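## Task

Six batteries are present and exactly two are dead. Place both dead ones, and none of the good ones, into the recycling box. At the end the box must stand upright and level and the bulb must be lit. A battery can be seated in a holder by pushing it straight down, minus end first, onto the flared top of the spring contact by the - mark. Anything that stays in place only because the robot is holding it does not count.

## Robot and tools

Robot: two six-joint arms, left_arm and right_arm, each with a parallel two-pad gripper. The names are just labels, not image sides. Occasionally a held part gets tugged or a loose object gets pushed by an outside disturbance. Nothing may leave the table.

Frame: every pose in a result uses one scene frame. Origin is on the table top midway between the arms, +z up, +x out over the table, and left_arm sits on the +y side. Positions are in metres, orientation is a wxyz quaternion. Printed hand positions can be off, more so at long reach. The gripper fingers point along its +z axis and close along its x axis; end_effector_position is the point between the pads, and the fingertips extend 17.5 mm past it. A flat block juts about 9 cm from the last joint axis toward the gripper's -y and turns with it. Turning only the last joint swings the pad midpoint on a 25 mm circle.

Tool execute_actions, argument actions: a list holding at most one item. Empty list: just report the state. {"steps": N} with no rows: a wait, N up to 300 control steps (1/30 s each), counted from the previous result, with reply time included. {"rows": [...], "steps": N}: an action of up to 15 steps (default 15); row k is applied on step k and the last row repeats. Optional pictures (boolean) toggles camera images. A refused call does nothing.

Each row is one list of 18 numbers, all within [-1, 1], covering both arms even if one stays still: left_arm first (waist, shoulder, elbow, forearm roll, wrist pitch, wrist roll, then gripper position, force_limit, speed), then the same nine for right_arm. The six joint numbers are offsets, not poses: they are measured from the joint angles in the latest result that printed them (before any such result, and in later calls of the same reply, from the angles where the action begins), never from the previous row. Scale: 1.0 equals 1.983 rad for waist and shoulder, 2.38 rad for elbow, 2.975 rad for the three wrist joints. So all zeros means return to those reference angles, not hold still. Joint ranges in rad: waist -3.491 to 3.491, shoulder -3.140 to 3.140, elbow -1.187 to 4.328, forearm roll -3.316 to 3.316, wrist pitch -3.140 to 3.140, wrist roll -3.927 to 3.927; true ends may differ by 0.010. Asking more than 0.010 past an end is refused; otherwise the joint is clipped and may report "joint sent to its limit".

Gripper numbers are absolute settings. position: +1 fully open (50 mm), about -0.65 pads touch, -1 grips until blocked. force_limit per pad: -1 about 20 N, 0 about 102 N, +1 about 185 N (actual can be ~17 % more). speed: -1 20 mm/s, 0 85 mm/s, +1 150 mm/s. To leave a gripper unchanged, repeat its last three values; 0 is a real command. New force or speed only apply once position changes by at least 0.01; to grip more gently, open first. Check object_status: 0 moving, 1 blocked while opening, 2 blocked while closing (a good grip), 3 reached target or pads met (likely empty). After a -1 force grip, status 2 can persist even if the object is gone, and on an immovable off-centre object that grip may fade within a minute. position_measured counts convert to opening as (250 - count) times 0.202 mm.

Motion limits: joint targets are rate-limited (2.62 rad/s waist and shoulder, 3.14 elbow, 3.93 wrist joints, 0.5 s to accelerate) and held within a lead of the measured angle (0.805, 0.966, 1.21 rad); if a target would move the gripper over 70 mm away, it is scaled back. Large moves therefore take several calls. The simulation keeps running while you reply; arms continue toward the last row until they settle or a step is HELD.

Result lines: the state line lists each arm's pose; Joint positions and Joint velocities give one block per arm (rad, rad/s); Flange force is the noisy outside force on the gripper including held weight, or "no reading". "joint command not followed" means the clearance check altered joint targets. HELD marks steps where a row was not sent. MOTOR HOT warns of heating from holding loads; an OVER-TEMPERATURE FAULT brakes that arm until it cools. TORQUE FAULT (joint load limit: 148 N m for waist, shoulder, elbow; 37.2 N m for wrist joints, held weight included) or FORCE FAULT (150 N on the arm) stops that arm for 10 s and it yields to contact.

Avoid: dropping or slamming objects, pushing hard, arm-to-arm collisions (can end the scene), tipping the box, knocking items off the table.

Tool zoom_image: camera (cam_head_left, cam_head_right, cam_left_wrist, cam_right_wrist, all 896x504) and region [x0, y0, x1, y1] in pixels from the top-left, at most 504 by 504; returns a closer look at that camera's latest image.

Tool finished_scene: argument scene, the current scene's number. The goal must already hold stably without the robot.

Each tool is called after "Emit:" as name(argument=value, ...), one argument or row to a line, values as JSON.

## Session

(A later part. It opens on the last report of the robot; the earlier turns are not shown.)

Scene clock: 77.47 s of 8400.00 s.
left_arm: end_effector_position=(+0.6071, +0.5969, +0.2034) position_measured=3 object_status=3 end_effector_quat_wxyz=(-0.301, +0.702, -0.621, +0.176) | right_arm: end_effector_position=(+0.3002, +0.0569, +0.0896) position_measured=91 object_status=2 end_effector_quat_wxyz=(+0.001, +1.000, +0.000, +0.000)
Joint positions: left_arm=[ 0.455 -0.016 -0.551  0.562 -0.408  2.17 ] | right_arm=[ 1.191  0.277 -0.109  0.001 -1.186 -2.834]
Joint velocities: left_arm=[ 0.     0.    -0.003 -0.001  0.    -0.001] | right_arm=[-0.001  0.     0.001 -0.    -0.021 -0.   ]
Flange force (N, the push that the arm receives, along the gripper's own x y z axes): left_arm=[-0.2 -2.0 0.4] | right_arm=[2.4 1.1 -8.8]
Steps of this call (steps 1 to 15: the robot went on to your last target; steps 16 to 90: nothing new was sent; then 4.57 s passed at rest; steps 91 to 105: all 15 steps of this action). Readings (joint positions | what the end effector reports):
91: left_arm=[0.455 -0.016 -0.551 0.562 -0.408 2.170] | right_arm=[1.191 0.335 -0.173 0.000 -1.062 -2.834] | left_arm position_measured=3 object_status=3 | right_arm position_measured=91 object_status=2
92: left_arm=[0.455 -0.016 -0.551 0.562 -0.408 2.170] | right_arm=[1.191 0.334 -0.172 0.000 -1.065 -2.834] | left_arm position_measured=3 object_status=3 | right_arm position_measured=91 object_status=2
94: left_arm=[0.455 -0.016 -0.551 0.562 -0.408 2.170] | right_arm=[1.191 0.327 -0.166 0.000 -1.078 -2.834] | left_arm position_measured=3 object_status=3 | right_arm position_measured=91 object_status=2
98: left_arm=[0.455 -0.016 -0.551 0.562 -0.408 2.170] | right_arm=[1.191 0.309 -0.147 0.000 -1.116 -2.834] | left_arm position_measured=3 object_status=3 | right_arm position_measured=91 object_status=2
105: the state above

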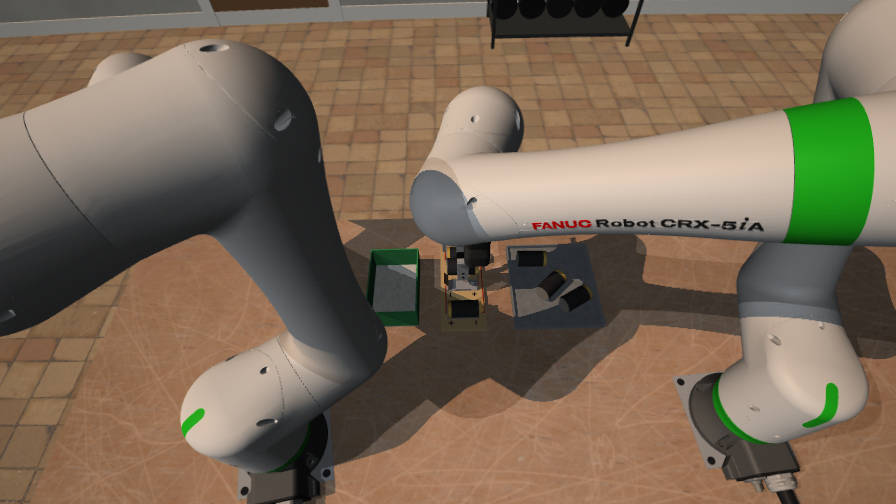

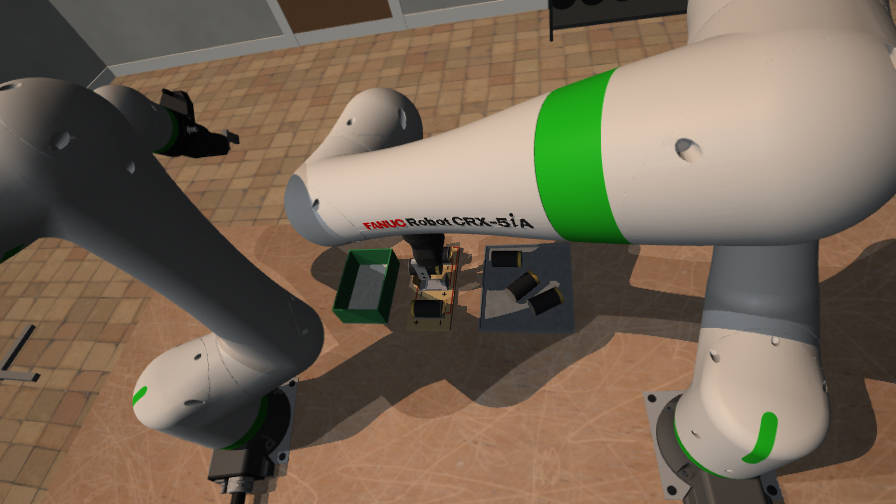

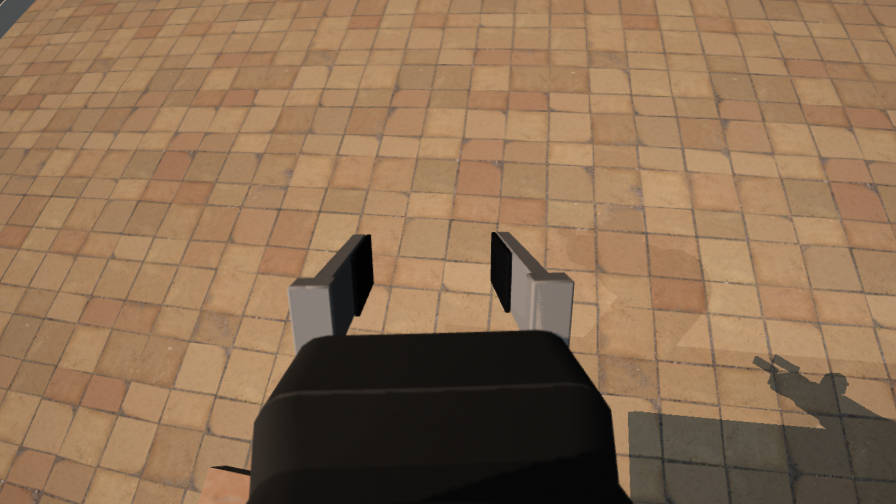

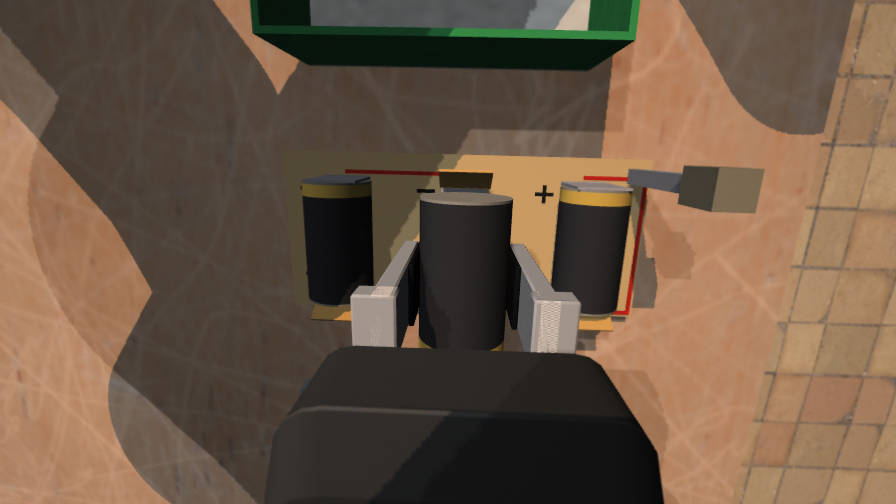

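Emit:
execute_actions(
  actions=[
    {"rows":[[0,0,0,0,0,0,1,0,0,-0.177,-0.1631,-0.1199,0,-0.0124,0.118,-1,-0.4,-0.3]],"steps":15},
  ],
  pictures=false,
)

Emit:
execute_actions(
  actions=[
    {"steps":15},
  ],
)

Scene clock: 84.20 s of 8400.00 s.
left_arm: end_effector_position=(+0.6071, +0.5969, +0.2034) position_measured=3 object_status=3 end_effector_quat_wxyz=(-0.301, +0.702, -0.621, +0.176) | right_arm: end_effector_position=(+0.3575, -0.1167, +0.1171) position_measured=91 object_status=2 end_effector_quat_wxyz=(+0.000, +1.000, +0.000, +0.000)
Joint positions: left_arm=[ 0.455 -0.016 -0.551  0.562 -0.408  2.17 ] | right_arm=[ 0.916  0.024 -0.332  0.    -1.215 -2.559]
Joint velocities: left_arm=[-0.     0.     0.001 -0.001  0.    -0.002] | right_arm=[-0.69  -0.635 -0.564  0.001 -0.072  0.688]
Flange force (N, the push that the arm receives, along the gripper's own x y z axes): left_arm=[-0.6 -1.1 -0.2] | right_arm=[8.9 0.3 -2.3]
Steps of this call (steps 1 to 15: the robot went on to your last target; steps 16 to 90: nothing new was sent; then 3.23 s passed at rest; steps 91 to 105: all 15 steps of this action). Readings (joint positions | what the end effector reports):
91: left_arm=[0.455 -0.016 -0.551 0.562 -0.408 2.170] | right_arm=[1.191 0.277 -0.109 0.000 -1.186 -2.834] | left_arm position_measured=3 object_status=3 | right_arm position_measured=91 object_status=2
92: left_arm=[0.455 -0.016 -0.551 0.562 -0.408 2.170] | right_arm=[1.188 0.274 -0.111 0.000 -1.187 -2.831] | left_arm position_measured=3 object_status=3 | right_arm position_measured=91 object_status=2
94: left_arm=[0.455 -0.016 -0.551 0.562 -0.408 2.170] | right_arm=[1.166 0.254 -0.129 0.000 -1.189 -2.808] | left_arm position_measured=3 object_status=3 | right_arm position_measured=91 object_status=2
98: left_arm=[0.455 -0.016 -0.551 0.562 -0.408 2.170] | right_arm=[1.076 0.171 -0.202 0.000 -1.198 -2.720] | left_arm position_measured=3 object_status=3 | right_arm position_measured=91 object_status=2
105: the state above

Scene clock: 84.70 s of 8400.00 s.
left_arm: end_effector_position=(+0.6071, +0.5969, +0.2034) position_measured=3 object_status=3 end_effector_quat_wxyz=(-0.301, +0.702, -0.621, +0.176) | right_arm: end_effector_position=(+0.3605, -0.1649, +0.1200) position_measured=91 object_status=2 end_effector_quat_wxyz=(+0.000, +1.000, +0.001, +0.000)
Joint positions: left_arm=[ 0.455 -0.016 -0.551  0.562 -0.408  2.17 ] | right_arm=[ 0.84  -0.047 -0.395  0.001 -1.223 -2.482]
Joint velocities: left_arm=[-0.     0.    -0.002 -0.002 -0.     0.001] | right_arm=[-0.  0.  0.  0.  0.  0.]
Flange force (N, the push that the arm receives, along the gripper's own x y z axes): left_arm=[-0.3 -2.7 0.4] | right_arm=[4.7 2.8 1.3]
Steps of this call (steps 1 to 15: the robot went on to your last target). Readings (joint positions | what the end effector reports):
1: left_arm=[0.455 -0.016 -0.551 0.562 -0.408 2.170] | right_arm=[0.893 0.003 -0.351 0.000 -1.217 -2.536] | left_arm position_measured=3 object_status=3 | right_arm position_measured=91 object_status=2
2: left_arm=[0.455 -0.016 -0.551 0.562 -0.408 2.170] | right_arm=[0.873 -0.016 -0.368 0.001 -1.219 -2.516] | left_arm position_measured=3 object_status=3 | right_arm position_measured=91 object_status=2
4: left_arm=[0.455 -0.016 -0.551 0.562 -0.408 2.170] | right_arm=[0.846 -0.041 -0.389 0.001 -1.222 -2.489] | left_arm position_measured=3 object_status=3 | right_arm position_measured=91 object_status=2
8: left_arm=[0.455 -0.016 -0.551 0.562 -0.408 2.170] | right_arm=[0.840 -0.046 -0.394 0.001 -1.223 -2.483] | left_arm position_measured=3 object_status=3 | right_arm position_measured=91 object_status=2
15: the state above

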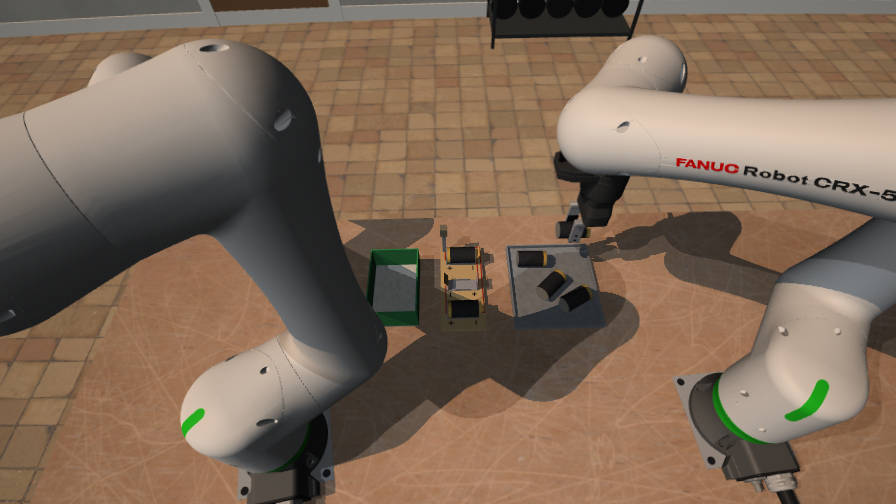

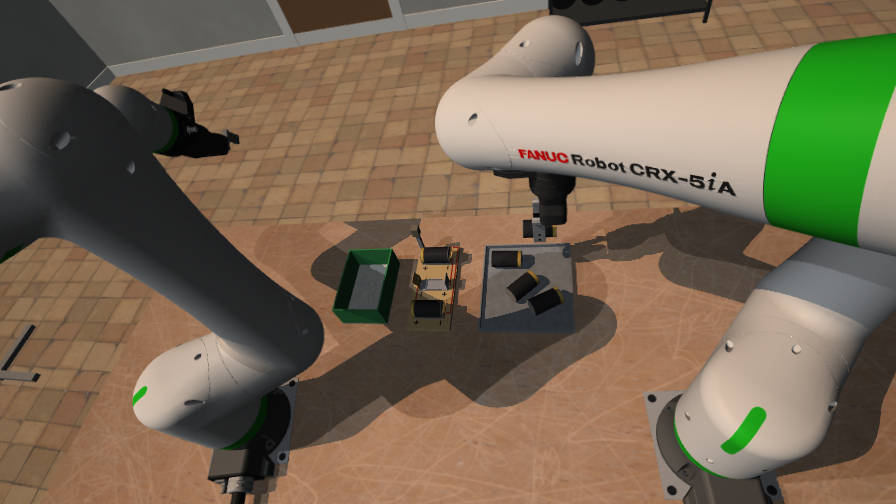

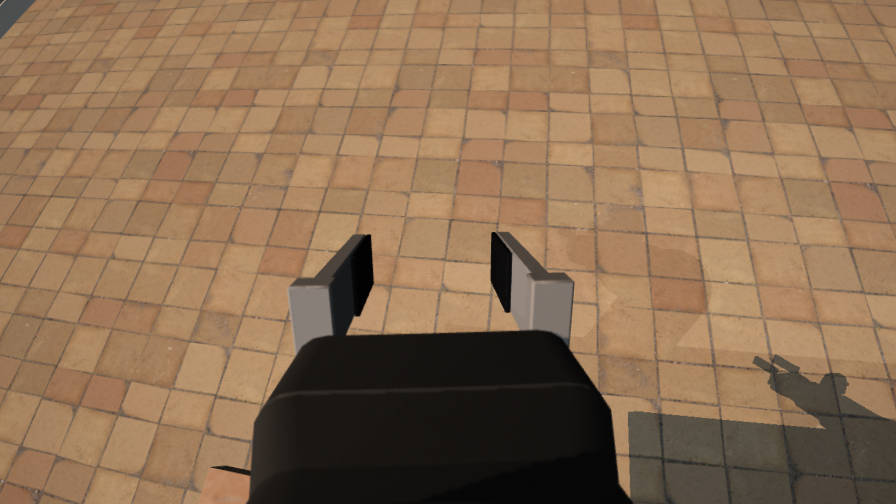

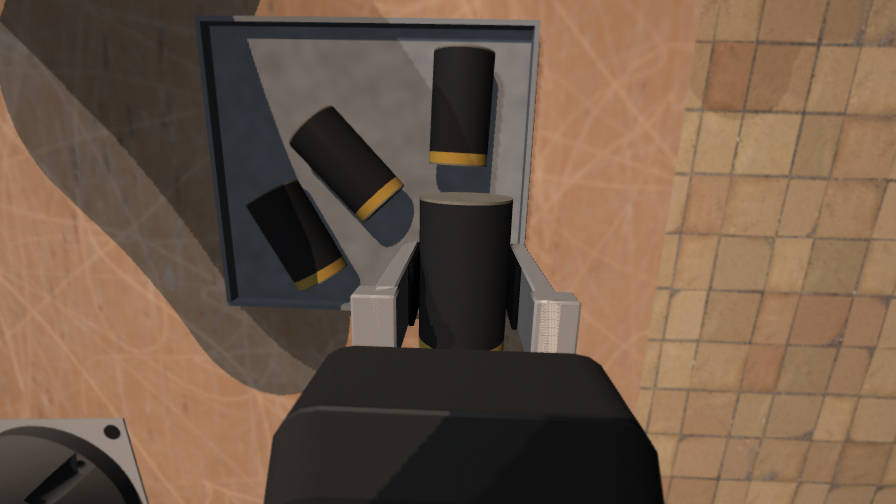

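Emit:
execute_actions(
  actions=[
    {"rows":[[0,0,0,0,0,0,1,0,0,0,0.0484,-0.0546,0,0.076,0,-1,-0.4,-0.3]],"steps":15},
  ],
)

Scene clock: 91.23 s of 8400.00 s.
left_arm: end_effector_position=(+0.6071, +0.5969, +0.2034) position_measured=3 object_status=3 end_effector_quat_wxyz=(-0.301, +0.702, -0.621, +0.176) | right_arm: end_effector_position=(+0.3582, -0.1677, +0.0333) position_measured=91 object_status=2 end_effector_quat_wxyz=(-0.000, +1.000, +0.000, +0.000)
Joint positions: left_arm=[ 0.455 -0.016 -0.551  0.562 -0.408  2.17 ] | right_arm=[ 0.84   0.049 -0.524  0.    -0.997 -2.482]
Joint velocities: left_arm=[-0.     0.     0.001  0.    -0.     0.   ] | right_arm=[ 0.001 -0.    -0.004  0.001  0.001 -0.003]
Flange force (N, the push that the arm receives, along the gripper's own x y z axes): left_arm=[0.0 -2.7 0.0] | right_arm=[8.3 -2.0 -0.6]
Steps of this call (steps 1 to 15: the robot went on to your last target; steps 16 to 90: nothing new was sent; then 3.03 s passed at rest; steps 91 to 105: all 15 steps of this action). Readings (joint positions | what the end effector reports):
91: left_arm=[0.455 -0.016 -0.551 0.562 -0.408 2.170] | right_arm=[0.840 -0.047 -0.395 0.001 -1.223 -2.482] | left_arm position_measured=3 object_status=3 | right_arm position_measured=91 object_status=2
92: left_arm=[0.455 -0.016 -0.551 0.562 -0.408 2.170] | right_arm=[0.840 -0.046 -0.397 0.001 -1.219 -2.482] | left_arm position_measured=3 object_status=3 | right_arm position_measured=91 object_status=2
94: left_arm=[0.455 -0.016 -0.551 0.562 -0.408 2.170] | right_arm=[0.840 -0.031 -0.416 0.001 -1.185 -2.482] | left_arm position_measured=3 object_status=3 | right_arm position_measured=91 object_status=2
98: left_arm=[0.455 -0.016 -0.551 0.562 -0.408 2.170] | right_arm=[0.840 0.028 -0.496 0.000 -1.047 -2.482] | left_arm position_measured=3 object_status=3 | right_arm position_measured=91 object_status=2
105: the state above

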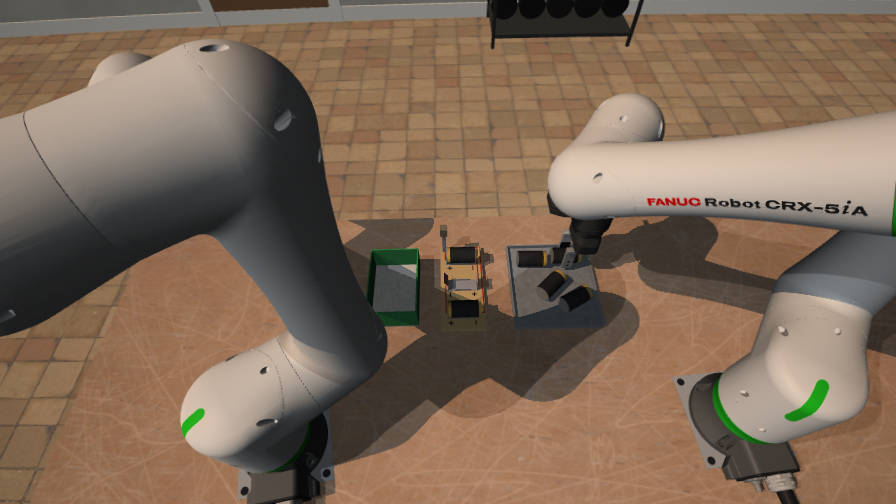

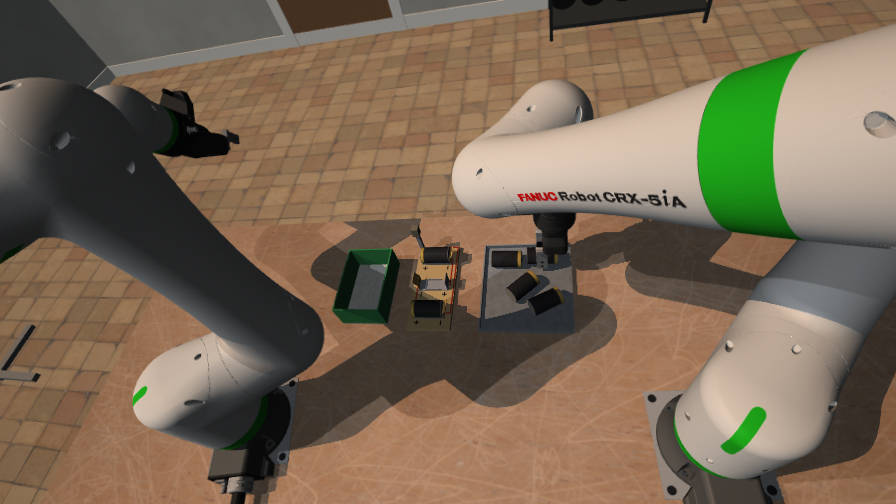

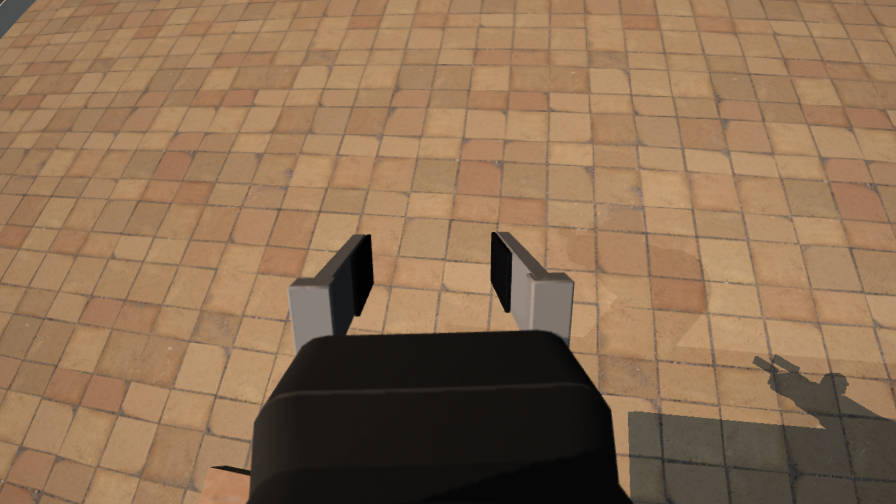

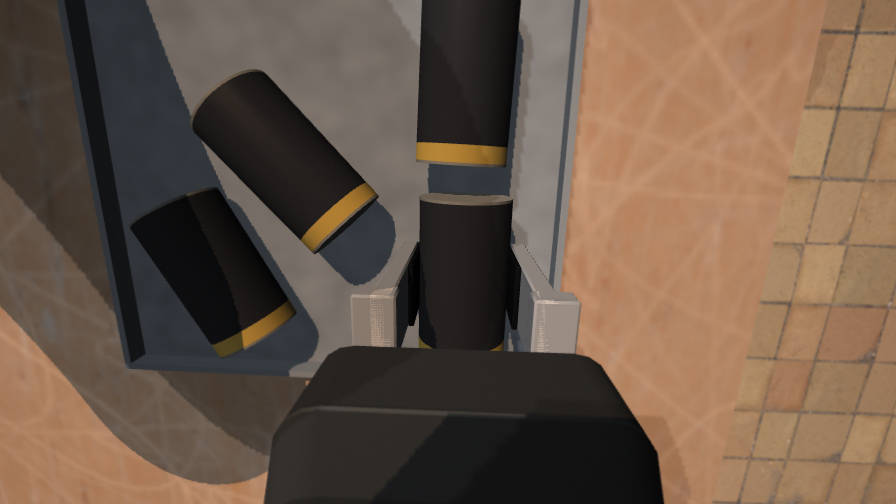

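Emit:
execute_actions(
  actions=[
    {"rows":[[0,0,0,0,0,0,1,0,0,0,0.002,-0.0012,0,0.0023,0,-1,-0.4,-0.3],[0,0,0,0,0,0,1,0,0,0,0.002,-0.0012,0,0.0023,0,-1,-0.4,-0.3],[0,0,0,0,0,0,1,0,0,0,0.0031,-0.0019,0,0.0036,0,-1,-0.4,-0.3],[0,0,0,0,0,0,1,0,0,0,0.0031,-0.0019,0,0.0036,0,-1,-0.4,-0.3],[0,0,0,0,0,0,1,0,0,0,0.0042,-0.0027,0,0.005,0,-1,-0.4,-0.3]],"steps":12},
  ],
  pictures=false,
)

Scene clock: 96.33 s of 8400.00 s.
left_arm: end_effector_position=(+0.6071, +0.5969, +0.2034) position_measured=3 object_status=3 end_effector_quat_wxyz=(-0.301, +0.702, -0.621, +0.176) | right_arm: end_effector_position=(+0.3582, -0.1677, +0.0278) position_measured=91 object_status=2 end_effector_quat_wxyz=(-0.000, +1.000, +0.001, +0.000)
Joint positions: left_arm=[ 0.455 -0.016 -0.551  0.562 -0.408  2.17 ] | right_arm=[ 0.84   0.057 -0.531  0.    -0.982 -2.482]
Joint velocities: left_arm=[ 0.     0.     0.001  0.001  0.    -0.001] | right_arm=[ 0.     0.    -0.001 -0.002 -0.001  0.   ]
Flange force (N, the push that the arm receives, along the gripper's own x y z axes): left_arm=[-1.1 -1.5 -0.5] | right_arm=[0.9 0.8 1.8]
Steps of this call (steps 1 to 15: the robot went on to your last target; steps 16 to 90: nothing new was sent; then 1.70 s passed at rest; steps 91 to 102: all 12 steps of this action). Readings (joint positions | what the end effector reports):
91: left_arm=[0.455 -0.016 -0.551 0.562 -0.408 2.170] | right_arm=[0.840 0.049 -0.525 0.001 -0.997 -2.482] | left_arm position_measured=3 object_status=3 | right_arm position_measured=91 object_status=2
92: left_arm=[0.455 -0.016 -0.551 0.562 -0.408 2.170] | right_arm=[0.840 0.051 -0.526 0.001 -0.994 -2.482] | left_arm position_measured=3 object_status=3 | right_arm position_measured=91 object_status=2
94: left_arm=[0.455 -0.016 -0.551 0.562 -0.408 2.170] | right_arm=[0.840 0.054 -0.528 0.001 -0.988 -2.482] | left_arm position_measured=3 object_status=3 | right_arm position_measured=91 object_status=2
98: left_arm=[0.455 -0.016 -0.551 0.562 -0.408 2.170] | right_arm=[0.840 0.057 -0.531 0.001 -0.982 -2.482] | left_arm position_measured=3 object_status=3 | right_arm position_measured=91 object_status=2
102: the state above

Emit:
execute_actions(
  actions=[
    {"rows":[[0,0,0,0,0,0,1,0,0,0,0.0008,-0.0005,0,0.0009,0,-1,-0.4,-0.3],[0,0,0,0,0,0,1,0,0,0,0.0008,-0.0005,0,0.0009,0,-1,-0.4,-0.3],[0,0,0,0,0,0,1,0,0,0,0.0015,-0.001,0,0.0018,0,-1,-0.4,-0.3]],"steps":10},
  ],
  pictures=false,
)

Scene clock: 98.90 s of 8400.00 s.
left_arm: end_effector_position=(+0.6071, +0.5969, +0.2034) position_measured=3 object_status=3 end_effector_quat_wxyz=(-0.301, +0.702, -0.621, +0.176) | right_arm: end_effector_position=(+0.3582, -0.1678, +0.0258) position_measured=91 object_status=2 end_effector_quat_wxyz=(-0.000, +1.000, +0.000, +0.000)
Joint positions: left_arm=[ 0.455 -0.016 -0.551  0.562 -0.408  2.17 ] | right_arm=[ 0.84   0.06  -0.533  0.    -0.976 -2.482]
Joint velocities: left_arm=[-0.    -0.    -0.001 -0.001  0.    -0.001] | right_arm=[ 0.    -0.001  0.001 -0.001  0.001  0.001]
Flange force (N, the push that the arm receives, along the gripper's own x y z axes): left_arm=[-0.4 -1.8 -0.1] | right_arm=[3.7 0.7 2.6]
Steps of this call (steps 1 to 15: the robot went on to your last target; steps 16 to 67: nothing new was sent; steps 68 to 77: all 10 steps of this action). Readings (joint positions | what the end effector reports):
68: left_arm=[0.455 -0.016 -0.551 0.562 -0.408 2.170] | right_arm=[0.840 0.057 -0.531 0.000 -0.982 -2.482] | left_arm position_measured=3 object_status=3 | right_arm position_measured=91 object_status=2
69: left_arm=[0.455 -0.016 -0.551 0.562 -0.408 2.170] | right_arm=[0.840 0.058 -0.531 0.000 -0.981 -2.482] | left_arm position_measured=3 object_status=3 | right_arm position_measured=91 object_status=2
71: left_arm=[0.455 -0.016 -0.551 0.562 -0.408 2.170] | right_arm=[0.840 0.060 -0.532 0.000 -0.978 -2.482] | left_arm position_measured=3 object_status=3 | right_arm position_measured=91 object_status=2
75: left_arm=[0.455 -0.016 -0.551 0.562 -0.408 2.170] | right_arm=[0.840 0.060 -0.533 0.000 -0.977 -2.482] | left_arm position_measured=3 object_status=3 | right_arm position_measured=91 object_status=2
77: the state above

Emit:
execute_actions(
  actions=[
    {"rows":[[0,0,0,0,0,0,1,0,0,0,0.0008,-0.0005,0,0.0009,0,-1,-0.4,-0.3],[0,0,0,0,0,0,1,0,0,0,0.0008,-0.0005,0,0.0009,0,-1,-0.4,-0.3],[0,0,0,0,0,0,1,0,0,0,0.0015,-0.001,0,0.0018,0,-1,-0.4,-0.3]],"steps":10},
  ],
)

Scene clock: 102.00 s of 8400.00 s.
left_arm: end_effector_position=(+0.6071, +0.5969, +0.2034) position_measured=3 object_status=3 end_effector_quat_wxyz=(-0.301, +0.702, -0.621, +0.176) | right_arm: end_effector_position=(+0.3582, -0.1678, +0.0240) position_measured=91 object_status=2 end_effector_quat_wxyz=(-0.000, +1.000, +0.001, +0.001)
Joint positions: left_arm=[ 0.455 -0.016 -0.551  0.562 -0.408  2.17 ] | right_arm=[ 0.84   0.063 -0.535  0.001 -0.971 -2.482]
Joint velocities: left_arm=[ 0.    -0.     0.001 -0.001 -0.     0.   ] | right_arm=[-0.     0.002  0.     0.001  0.002 -0.002]
Flange force (N, the push that the arm receives, along the gripper's own x y z axes): left_arm=[-1.0 -0.8 -0.5] | right_arm=[-18.2 13.8 -101.9]
Steps of this call (steps 1 to 15: the robot went on to your last target; steps 16 to 83: nothing new was sent; steps 84 to 93: all 10 steps of this action). Readings (joint positions | what the end effector reports):
84: left_arm=[0.455 -0.016 -0.551 0.562 -0.408 2.170] | right_arm=[0.840 0.060 -0.533 0.000 -0.976 -2.482] | left_arm position_measured=3 object_status=3 | right_arm position_measured=91 object_status=2
85: left_arm=[0.455 -0.016 -0.551 0.562 -0.408 2.170] | right_arm=[0.840 0.061 -0.534 0.001 -0.975 -2.482] | left_arm position_measured=3 object_status=3 | right_arm position_measured=91 object_status=2
87: left_arm=[0.455 -0.016 -0.551 0.562 -0.408 2.170] | right_arm=[0.840 0.062 -0.535 0.001 -0.973 -2.482] | left_arm position_measured=3 object_status=3 | right_arm position_measured=91 object_status=2
91: left_arm=[0.455 -0.016 -0.551 0.562 -0.408 2.170] | right_arm=[0.840 0.063 -0.535 0.001 -0.971 -2.482] | left_arm position_measured=3 object_status=3 | right_arm position_measured=91 object_status=2
93: the state above

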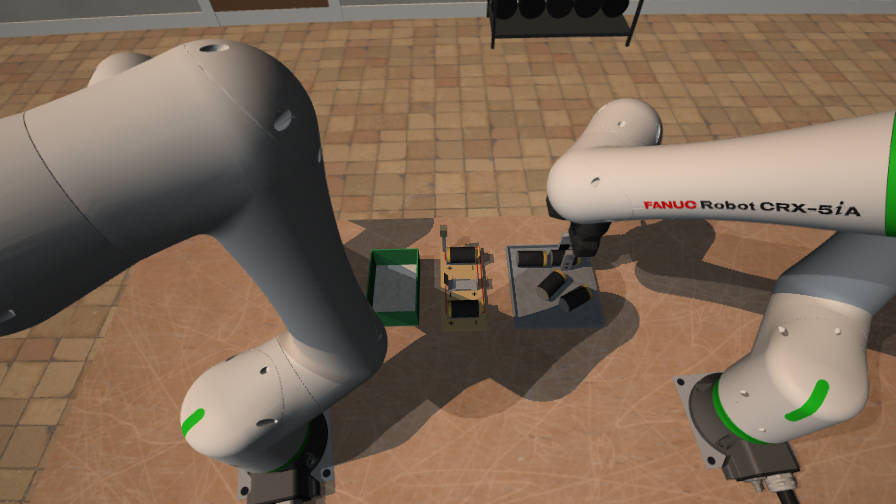

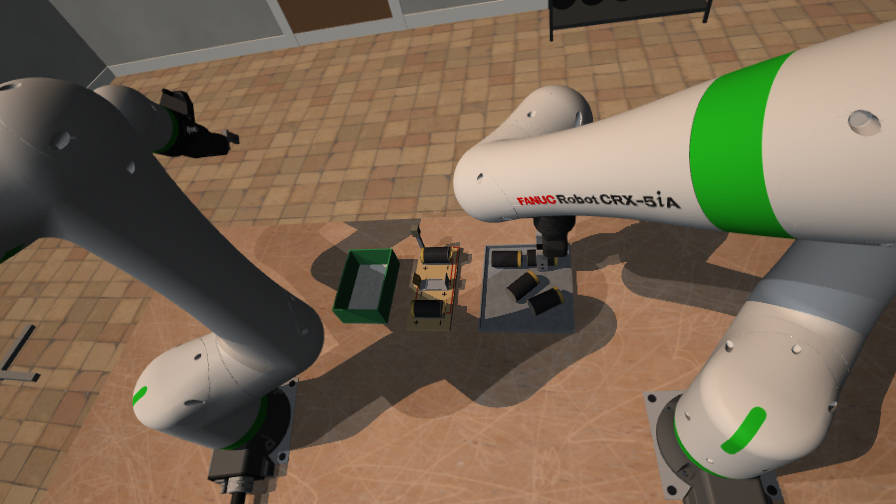

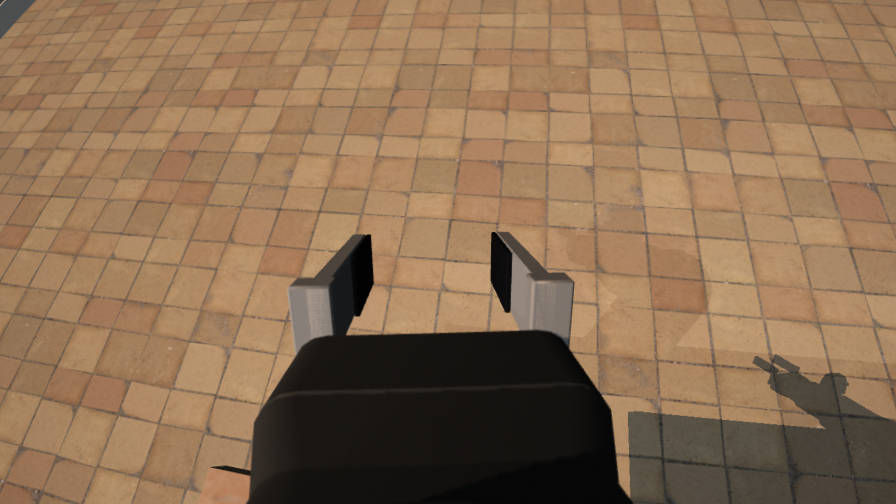

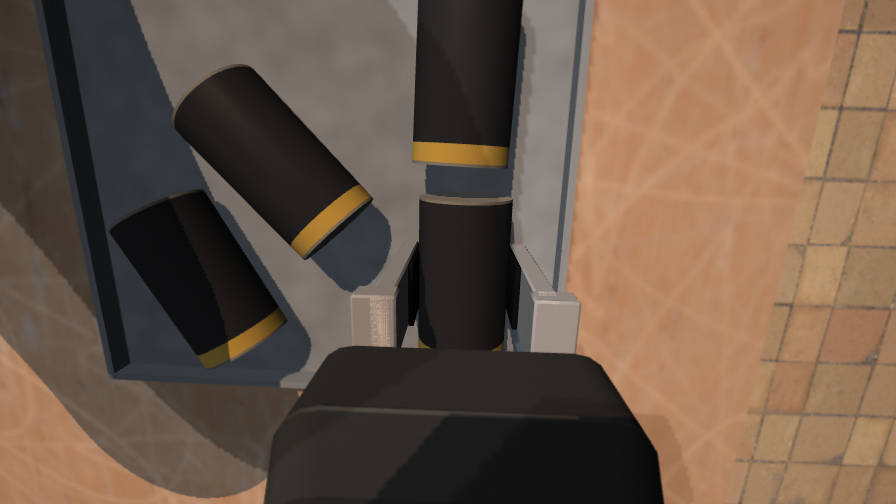

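Emit:
execute_actions(
  actions=[
    {"rows":[[0,0,0,0,0,0,1,0,0,0,-0.001,0.0006,0,-0.0012,0,-1,-0.4,-0.3],[0,0,0,0,0,0,1,0,0,0,-0.001,0.0006,0,-0.0012,0,-1,-0.4,-0.3],[0,0,0,0,0,0,1,0,0,0,-0.001,0.0006,0,-0.0012,0,-1,-0.4,-0.3],[0,0,0,0,0,0,1,0,0,0,-0.001,0.0006,0,-0.0012,0,0.8,-0.4,-0.3]],"steps":12},
  ],
  pictures=false,
)

Scene clock: 105.07 s of 8400.00 s.
left_arm: end_effector_position=(+0.6071, +0.5969, +0.2034) position_measured=3 object_status=3 end_effector_quat_wxyz=(-0.301, +0.702, -0.621, +0.176) | right_arm: end_effector_position=(+0.3582, -0.1679, +0.0252) position_measured=32 object_status=0 end_effector_quat_wxyz=(-0.000, +1.000, +0.001, +0.000)
Joint positions: left_arm=[ 0.455 -0.016 -0.551  0.562 -0.408  2.17 ] | right_arm=[ 0.84   0.061 -0.534  0.001 -0.975 -2.482]
Joint velocities: left_arm=[-0.    -0.    -0.    -0.001 -0.     0.   ] | right_arm=[-0.    -0.002  0.001 -0.    -0.001 -0.   ]
Flange force (N, the push that the arm receives, along the gripper's own x y z axes): left_arm=[-0.3 -1.9 -0.1] | right_arm=[7.3 1.2 -0.9]
Steps of this call (steps 1 to 15: the robot went on to your last target; steps 16 to 80: nothing new was sent; steps 81 to 92: all 12 steps of this action). Readings (joint positions | what the end effector reports):
81: left_arm=[0.455 -0.016 -0.551 0.562 -0.408 2.170] | right_arm=[0.840 0.063 -0.536 0.000 -0.971 -2.482] | left_arm position_measured=3 object_status=3 | right_arm position_measured=91 object_status=2
82: left_arm=[0.455 -0.016 -0.551 0.562 -0.408 2.170] | right_arm=[0.840 0.062 -0.535 0.000 -0.973 -2.482] | left_arm position_measured=3 object_status=3 | right_arm position_measured=91 object_status=2
84: left_arm=[0.455 -0.016 -0.551 0.562 -0.408 2.170] | right_arm=[0.840 0.062 -0.534 0.000 -0.974 -2.482] | left_arm position_measured=3 object_status=3 | right_arm position_measured=87 object_status=0
88: left_arm=[0.455 -0.016 -0.551 0.562 -0.408 2.170] | right_arm=[0.840 0.061 -0.534 0.000 -0.975 -2.482] | left_arm position_measured=3 object_status=3 | right_arm position_measured=44 object_status=0
92: the state above

Emit:
execute_actions(
  actions=[
    {"rows":[[0,0,0,0,0,0,1,0,0,0.0525,0.0518,0.0492,0,-0.005,-0.0353,0.8,-0.4,-0.3]],"steps":15},
  ],
)

Scene clock: 112.90 s of 8400.00 s.
left_arm: end_effector_position=(+0.6071, +0.5969, +0.2034) position_measured=3 object_status=3 end_effector_quat_wxyz=(-0.301, +0.702, -0.621, +0.176) | right_arm: end_effector_position=(+0.3570, -0.0958, +0.0257) position_measured=32 object_status=3 end_effector_quat_wxyz=(+0.000, +1.000, +0.000, +0.000)
Joint positions: left_arm=[ 0.455 -0.016 -0.551  0.562 -0.408  2.17 ] | right_arm=[ 0.944  0.164 -0.417  0.001 -0.99  -2.587]
Joint velocities: left_arm=[-0.    -0.     0.002 -0.001  0.001  0.   ] | right_arm=[-0.     0.001  0.    -0.002  0.     0.001]
Flange force (N, the push that the arm receives, along the gripper's own x y z axes): left_arm=[-0.2 -2.2 0.5] | right_arm=[0.1 5.4 -4.2]
Steps of this call (steps 1 to 15: the robot went on to your last target; steps 16 to 110: nothing new was sent; then 3.67 s passed at rest; steps 111 to 125: all 15 steps of this action). Readings (joint positions | what the end effector reports):
111: left_arm=[0.455 -0.016 -0.551 0.562 -0.408 2.170] | right_arm=[0.840 0.061 -0.534 0.001 -0.975 -2.482] | left_arm position_measured=3 object_status=3 | right_arm position_measured=32 object_status=3
112: left_arm=[0.455 -0.016 -0.551 0.562 -0.408 2.170] | right_arm=[0.843 0.063 -0.531 0.001 -0.975 -2.484] | left_arm position_measured=3 object_status=3 | right_arm position_measured=32 object_status=3
114: left_arm=[0.455 -0.016 -0.551 0.562 -0.408 2.170] | right_arm=[0.865 0.085 -0.506 0.001 -0.979 -2.507] | left_arm position_measured=3 object_status=3 | right_arm position_measured=32 object_status=3
118: left_arm=[0.455 -0.016 -0.551 0.562 -0.408 2.170] | right_arm=[0.936 0.156 -0.426 0.001 -0.988 -2.579] | left_arm position_measured=3 object_status=3 | right_arm position_measured=32 object_status=3
125: the state above

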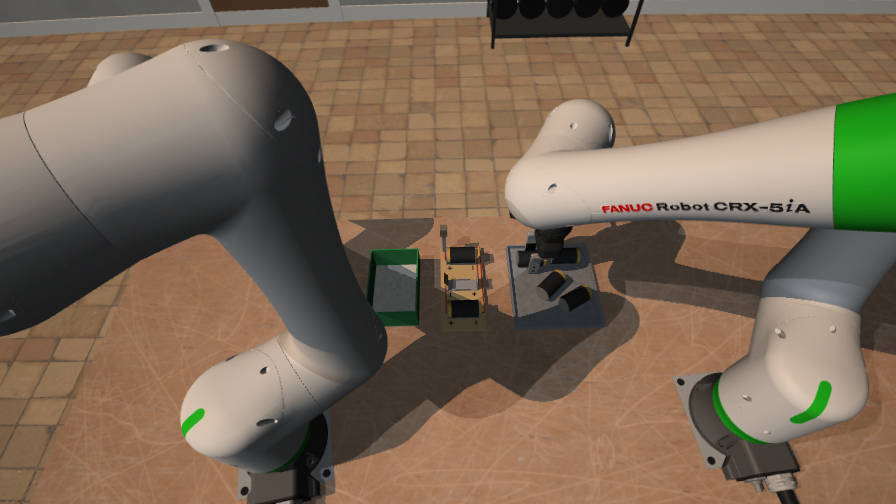

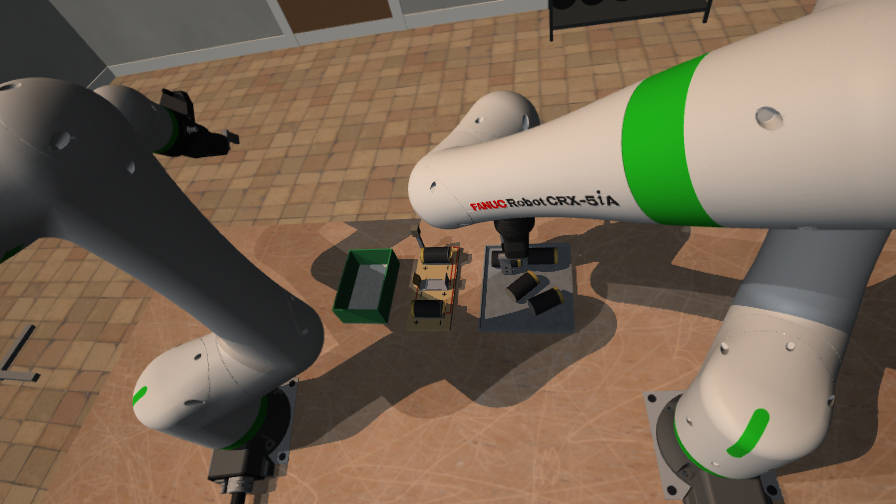

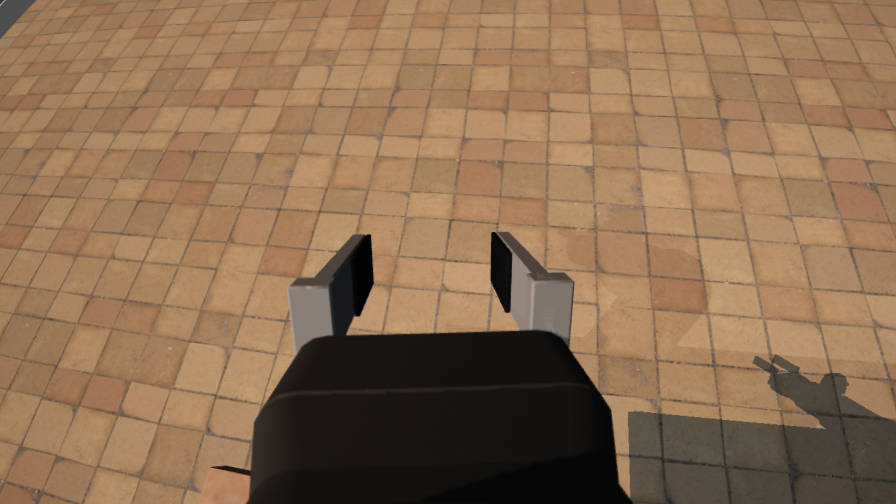

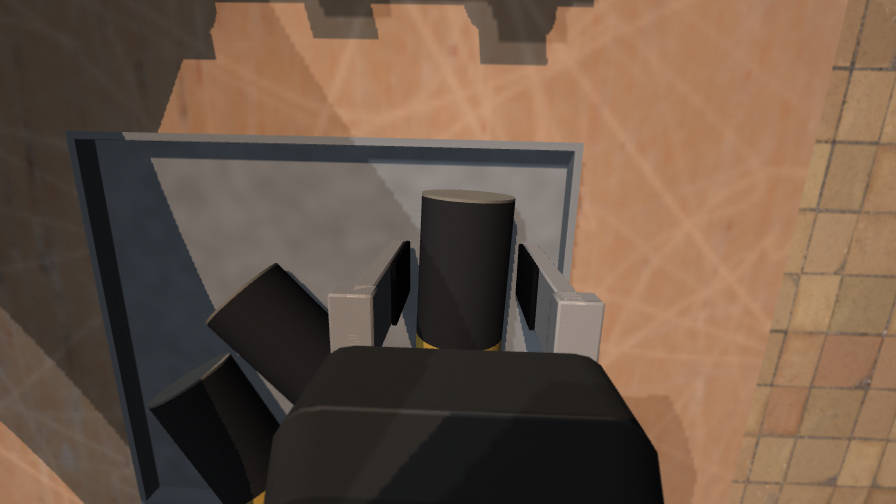

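Emit:
execute_actions(
  actions=[
    {"rows":[[0,0,0,0,0,0,1,0,0,0,0,0,0,0,0,-1,-0.5,-0.3]],"steps":12},
  ],
  pictures=false,
)

Emit:
execute_actions(
  actions=[
    {"rows":[[0,0,0,0,0,0,1,0,0,0,-0.0355,0.0275,0,-0.0456,0,-1,-0.5,-0.3],[0,0,0,0,0,0,1,0,0,0,-0.0355,0.0275,0,-0.0456,0,-1,-0.5,-0.3],[0,0,0,0,0,0,1,0,0,0,-0.0355,0.0275,0,-0.0456,0,-1,-0.5,-0.3],[0,0,0,0,0,0,1,0,0,0,-0.0355,0.0275,0,-0.0456,0,-1,-0.5,-0.3],[0,0,0,0,0,0,1,0,0,0,-0.0355,0.0275,0,-0.0456,0,-1,-0.5,-0.3],[0,0,0,0,0,0,1,0,0,0,-0.0355,0.0275,0,-0.0456,0,-1,-0.5,-0.3],[0,0,0,0,0,0,1,0,0,0,-0.0355,0.0275,0,-0.0456,0,-1,-0.5,-0.3],[0,0,0,0,0,0,1,0,0,0,-0.0355,0.0275,0,-0.0456,0,-1,-0.5,-0.3],[0,0,0,0,0,0,1,0,0,0,-0.0355,0.0275,0,-0.0456,0,-1,-0.5,-0.3],[0,0,0,0,0,0,1,0,0,0.1246,0.057,0.1294,0,-0.0659,-0.083,-1,-0.5,-0.3]],"steps":15},
  ],
  pictures=false,
)

Emit:
execute_actions(
  actions=[
    {"steps":20},
  ],
)

Scene clock: 124.53 s of 8400.00 s.
left_arm: end_effector_position=(+0.6071, +0.5969, +0.2034) position_measured=3 object_status=3 end_effector_quat_wxyz=(-0.301, +0.702, -0.621, +0.176) | right_arm: end_effector_position=(+0.3570, -0.0958, +0.0256) position_measured=90 object_status=0 end_effector_quat_wxyz=(+0.000, +1.000, +0.000, +0.000)
Joint positions: left_arm=[ 0.455 -0.016 -0.551  0.562 -0.408  2.17 ] | right_arm=[ 0.944  0.164 -0.417  0.001 -0.99  -2.587]
Joint velocities: left_arm=[-0.     0.     0.001  0.001 -0.     0.001] | right_arm=[ 0.    -0.001 -0.001 -0.     0.004 -0.002]
Flange force (N, the push that the arm receives, along the gripper's own x y z axes): left_arm=[-0.1 -1.6 -0.6] | right_arm=[2.5 -1.0 2.0]
Steps of this call (steps 1 to 15: the robot went on to your last target; steps 16 to 90: nothing new was sent; then 8.23 s passed at rest; steps 91 to 102: all 12 steps of this action). Readings (joint positions | what the end effector reports):
91: left_arm=[0.455 -0.016 -0.551 0.562 -0.408 2.170] | right_arm=[0.944 0.164 -0.417 0.001 -0.990 -2.587] | left_arm position_measured=3 object_status=3 | right_arm position_measured=36 object_status=0
92: left_arm=[0.455 -0.016 -0.551 0.562 -0.408 2.170] | right_arm=[0.944 0.164 -0.417 0.001 -0.990 -2.587] | left_arm position_measured=3 object_status=3 | right_arm position_measured=47 object_status=0
94: left_arm=[0.455 -0.016 -0.551 0.562 -0.408 2.170] | right_arm=[0.944 0.164 -0.417 0.001 -0.990 -2.587] | left_arm position_measured=3 object_status=3 | right_arm position_measured=69 object_status=0
98: left_arm=[0.455 -0.016 -0.551 0.562 -0.408 2.170] | right_arm=[0.944 0.164 -0.417 0.001 -0.990 -2.587] | left_arm position_measured=3 object_status=3 | right_arm position_measured=90 object_status=0
102: the state above

Scene clock: 125.03 s of 8400.00 s.
left_arm: end_effector_position=(+0.6071, +0.5969, +0.2034) position_measured=3 object_status=3 end_effector_quat_wxyz=(-0.301, +0.702, -0.621, +0.176) | right_arm: end_effector_position=(+0.3472, -0.0522, +0.0840) position_measured=90 object_status=2 end_effector_quat_wxyz=(+0.000, +1.000, -0.000, +0.000)
Joint positions: left_arm=[ 0.455 -0.016 -0.551  0.562 -0.408  2.17 ] | right_arm=[ 1.013  0.145 -0.283  0.001 -1.142 -2.657]
Joint velocities: left_arm=[-0.    -0.     0.001 -0.001  0.    -0.001] | right_arm=[ 0.739  0.544  0.724  0.    -0.168 -0.722]
Flange force (N, the push that the arm receives, along the gripper's own x y z axes): left_arm=[-0.6 -1.4 0.2] | right_arm=[9.4 13.7 0.1]
Steps of this call (steps 1 to 15: all 15 steps of this action). Readings (joint positions | what the end effector reports):
1: left_arm=[0.455 -0.016 -0.551 0.562 -0.408 2.170] | right_arm=[0.944 0.164 -0.417 0.001 -0.990 -2.587] | left_arm position_measured=3 object_status=3 | right_arm position_measured=90 object_status=2
2: left_arm=[0.455 -0.016 -0.551 0.562 -0.408 2.170] | right_arm=[0.944 0.162 -0.415 0.001 -0.994 -2.587] | left_arm position_measured=3 object_status=3 | right_arm position_measured=90 object_status=2
4: left_arm=[0.455 -0.016 -0.551 0.562 -0.408 2.170] | right_arm=[0.944 0.145 -0.399 0.001 -1.027 -2.587] | left_arm position_measured=3 object_status=3 | right_arm position_measured=90 object_status=2
8: left_arm=[0.455 -0.016 -0.551 0.562 -0.408 2.170] | right_arm=[0.944 0.096 -0.354 0.001 -1.120 -2.587] | left_arm position_measured=3 object_status=3 | right_arm position_measured=90 object_status=2
15: the state above

Scene clock: 125.70 s of 8400.00 s.
left_arm: end_effector_position=(+0.6071, +0.5969, +0.2034) position_measured=3 object_status=3 end_effector_quat_wxyz=(-0.301, +0.702, -0.621, +0.176) | right_arm: end_effector_position=(+0.3003, +0.0570, +0.0896) position_measured=90 object_status=2 end_effector_quat_wxyz=(+0.001, +1.000, +0.000, +0.000)
Joint positions: left_arm=[ 0.455 -0.016 -0.551  0.562 -0.408  2.17 ] | right_arm=[ 1.191  0.277 -0.109  0.001 -1.186 -2.834]
Joint velocities: left_arm=[ 0.    -0.     0.     0.001  0.    -0.   ] | right_arm=[ 0.001  0.    -0.001  0.001  0.001 -0.001]
Flange force (N, the push that the arm receives, along the gripper's own x y z axes): left_arm=[-0.5 -1.7 -0.5] | right_arm=[6.2 -0.7 1.5]
Steps of this call (steps 1 to 20: the robot went on to your last target). Readings (joint positions | what the end effector reports):
1: left_arm=[0.455 -0.016 -0.551 0.562 -0.408 2.170] | right_arm=[1.037 0.163 -0.260 0.001 -1.148 -2.681] | left_arm position_measured=3 object_status=3 | right_arm position_measured=90 object_status=2
2: left_arm=[0.455 -0.016 -0.551 0.562 -0.408 2.170] | right_arm=[1.060 0.180 -0.237 0.001 -1.154 -2.704] | left_arm position_measured=3 object_status=3 | right_arm position_measured=90 object_status=2
4: left_arm=[0.455 -0.016 -0.551 0.562 -0.408 2.170] | right_arm=[1.106 0.214 -0.193 0.001 -1.165 -2.749] | left_arm position_measured=3 object_status=3 | right_arm position_measured=90 object_status=2
8: left_arm=[0.455 -0.016 -0.551 0.562 -0.408 2.170] | right_arm=[1.181 0.269 -0.119 0.001 -1.183 -2.824] | left_arm position_measured=3 object_status=3 | right_arm position_measured=90 object_status=2
20: the state above

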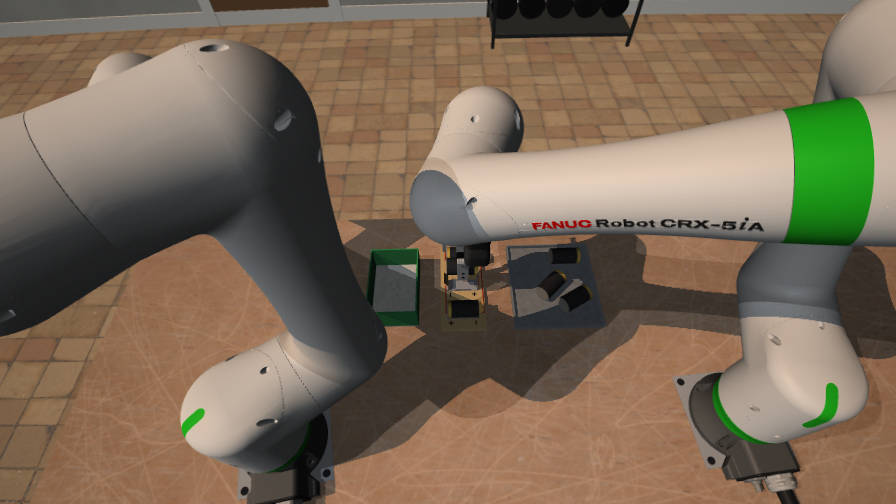

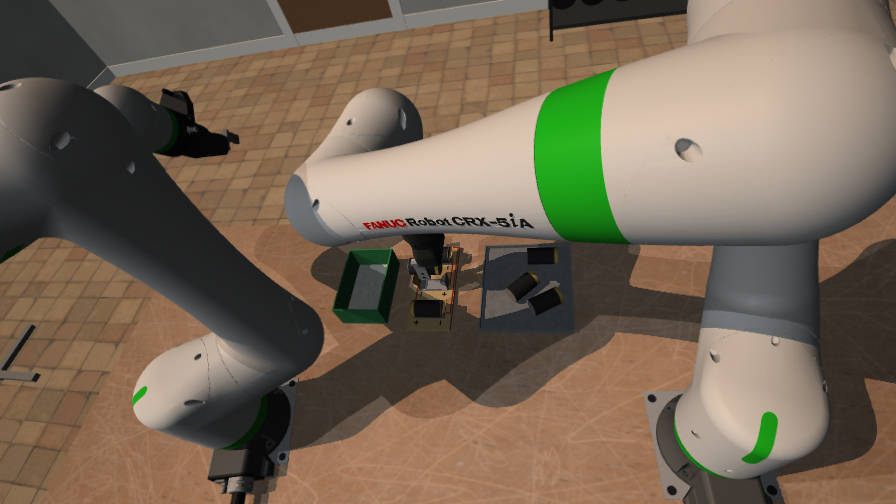

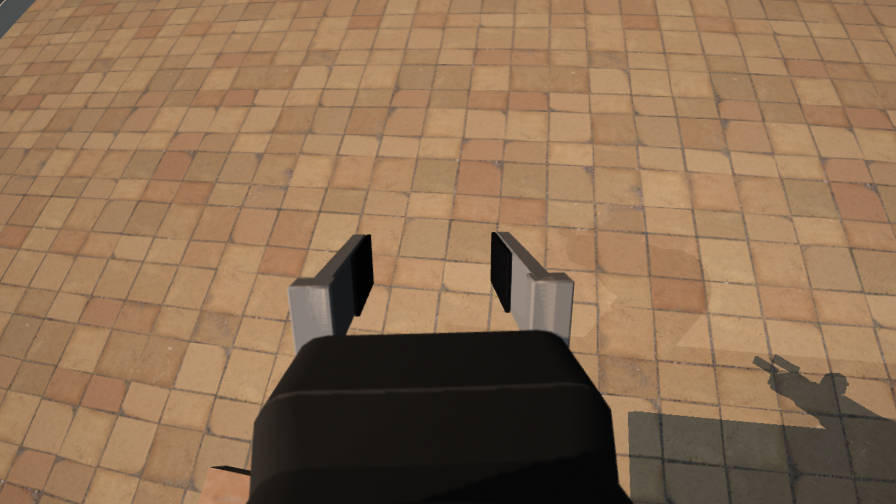

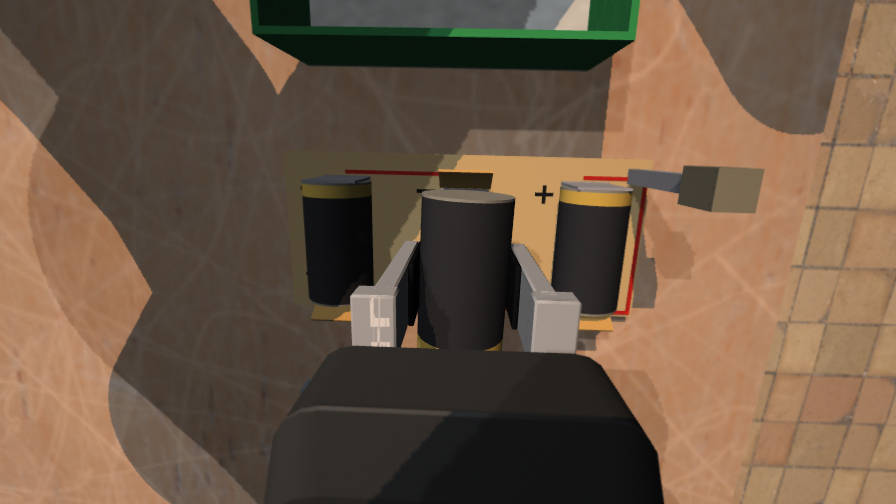

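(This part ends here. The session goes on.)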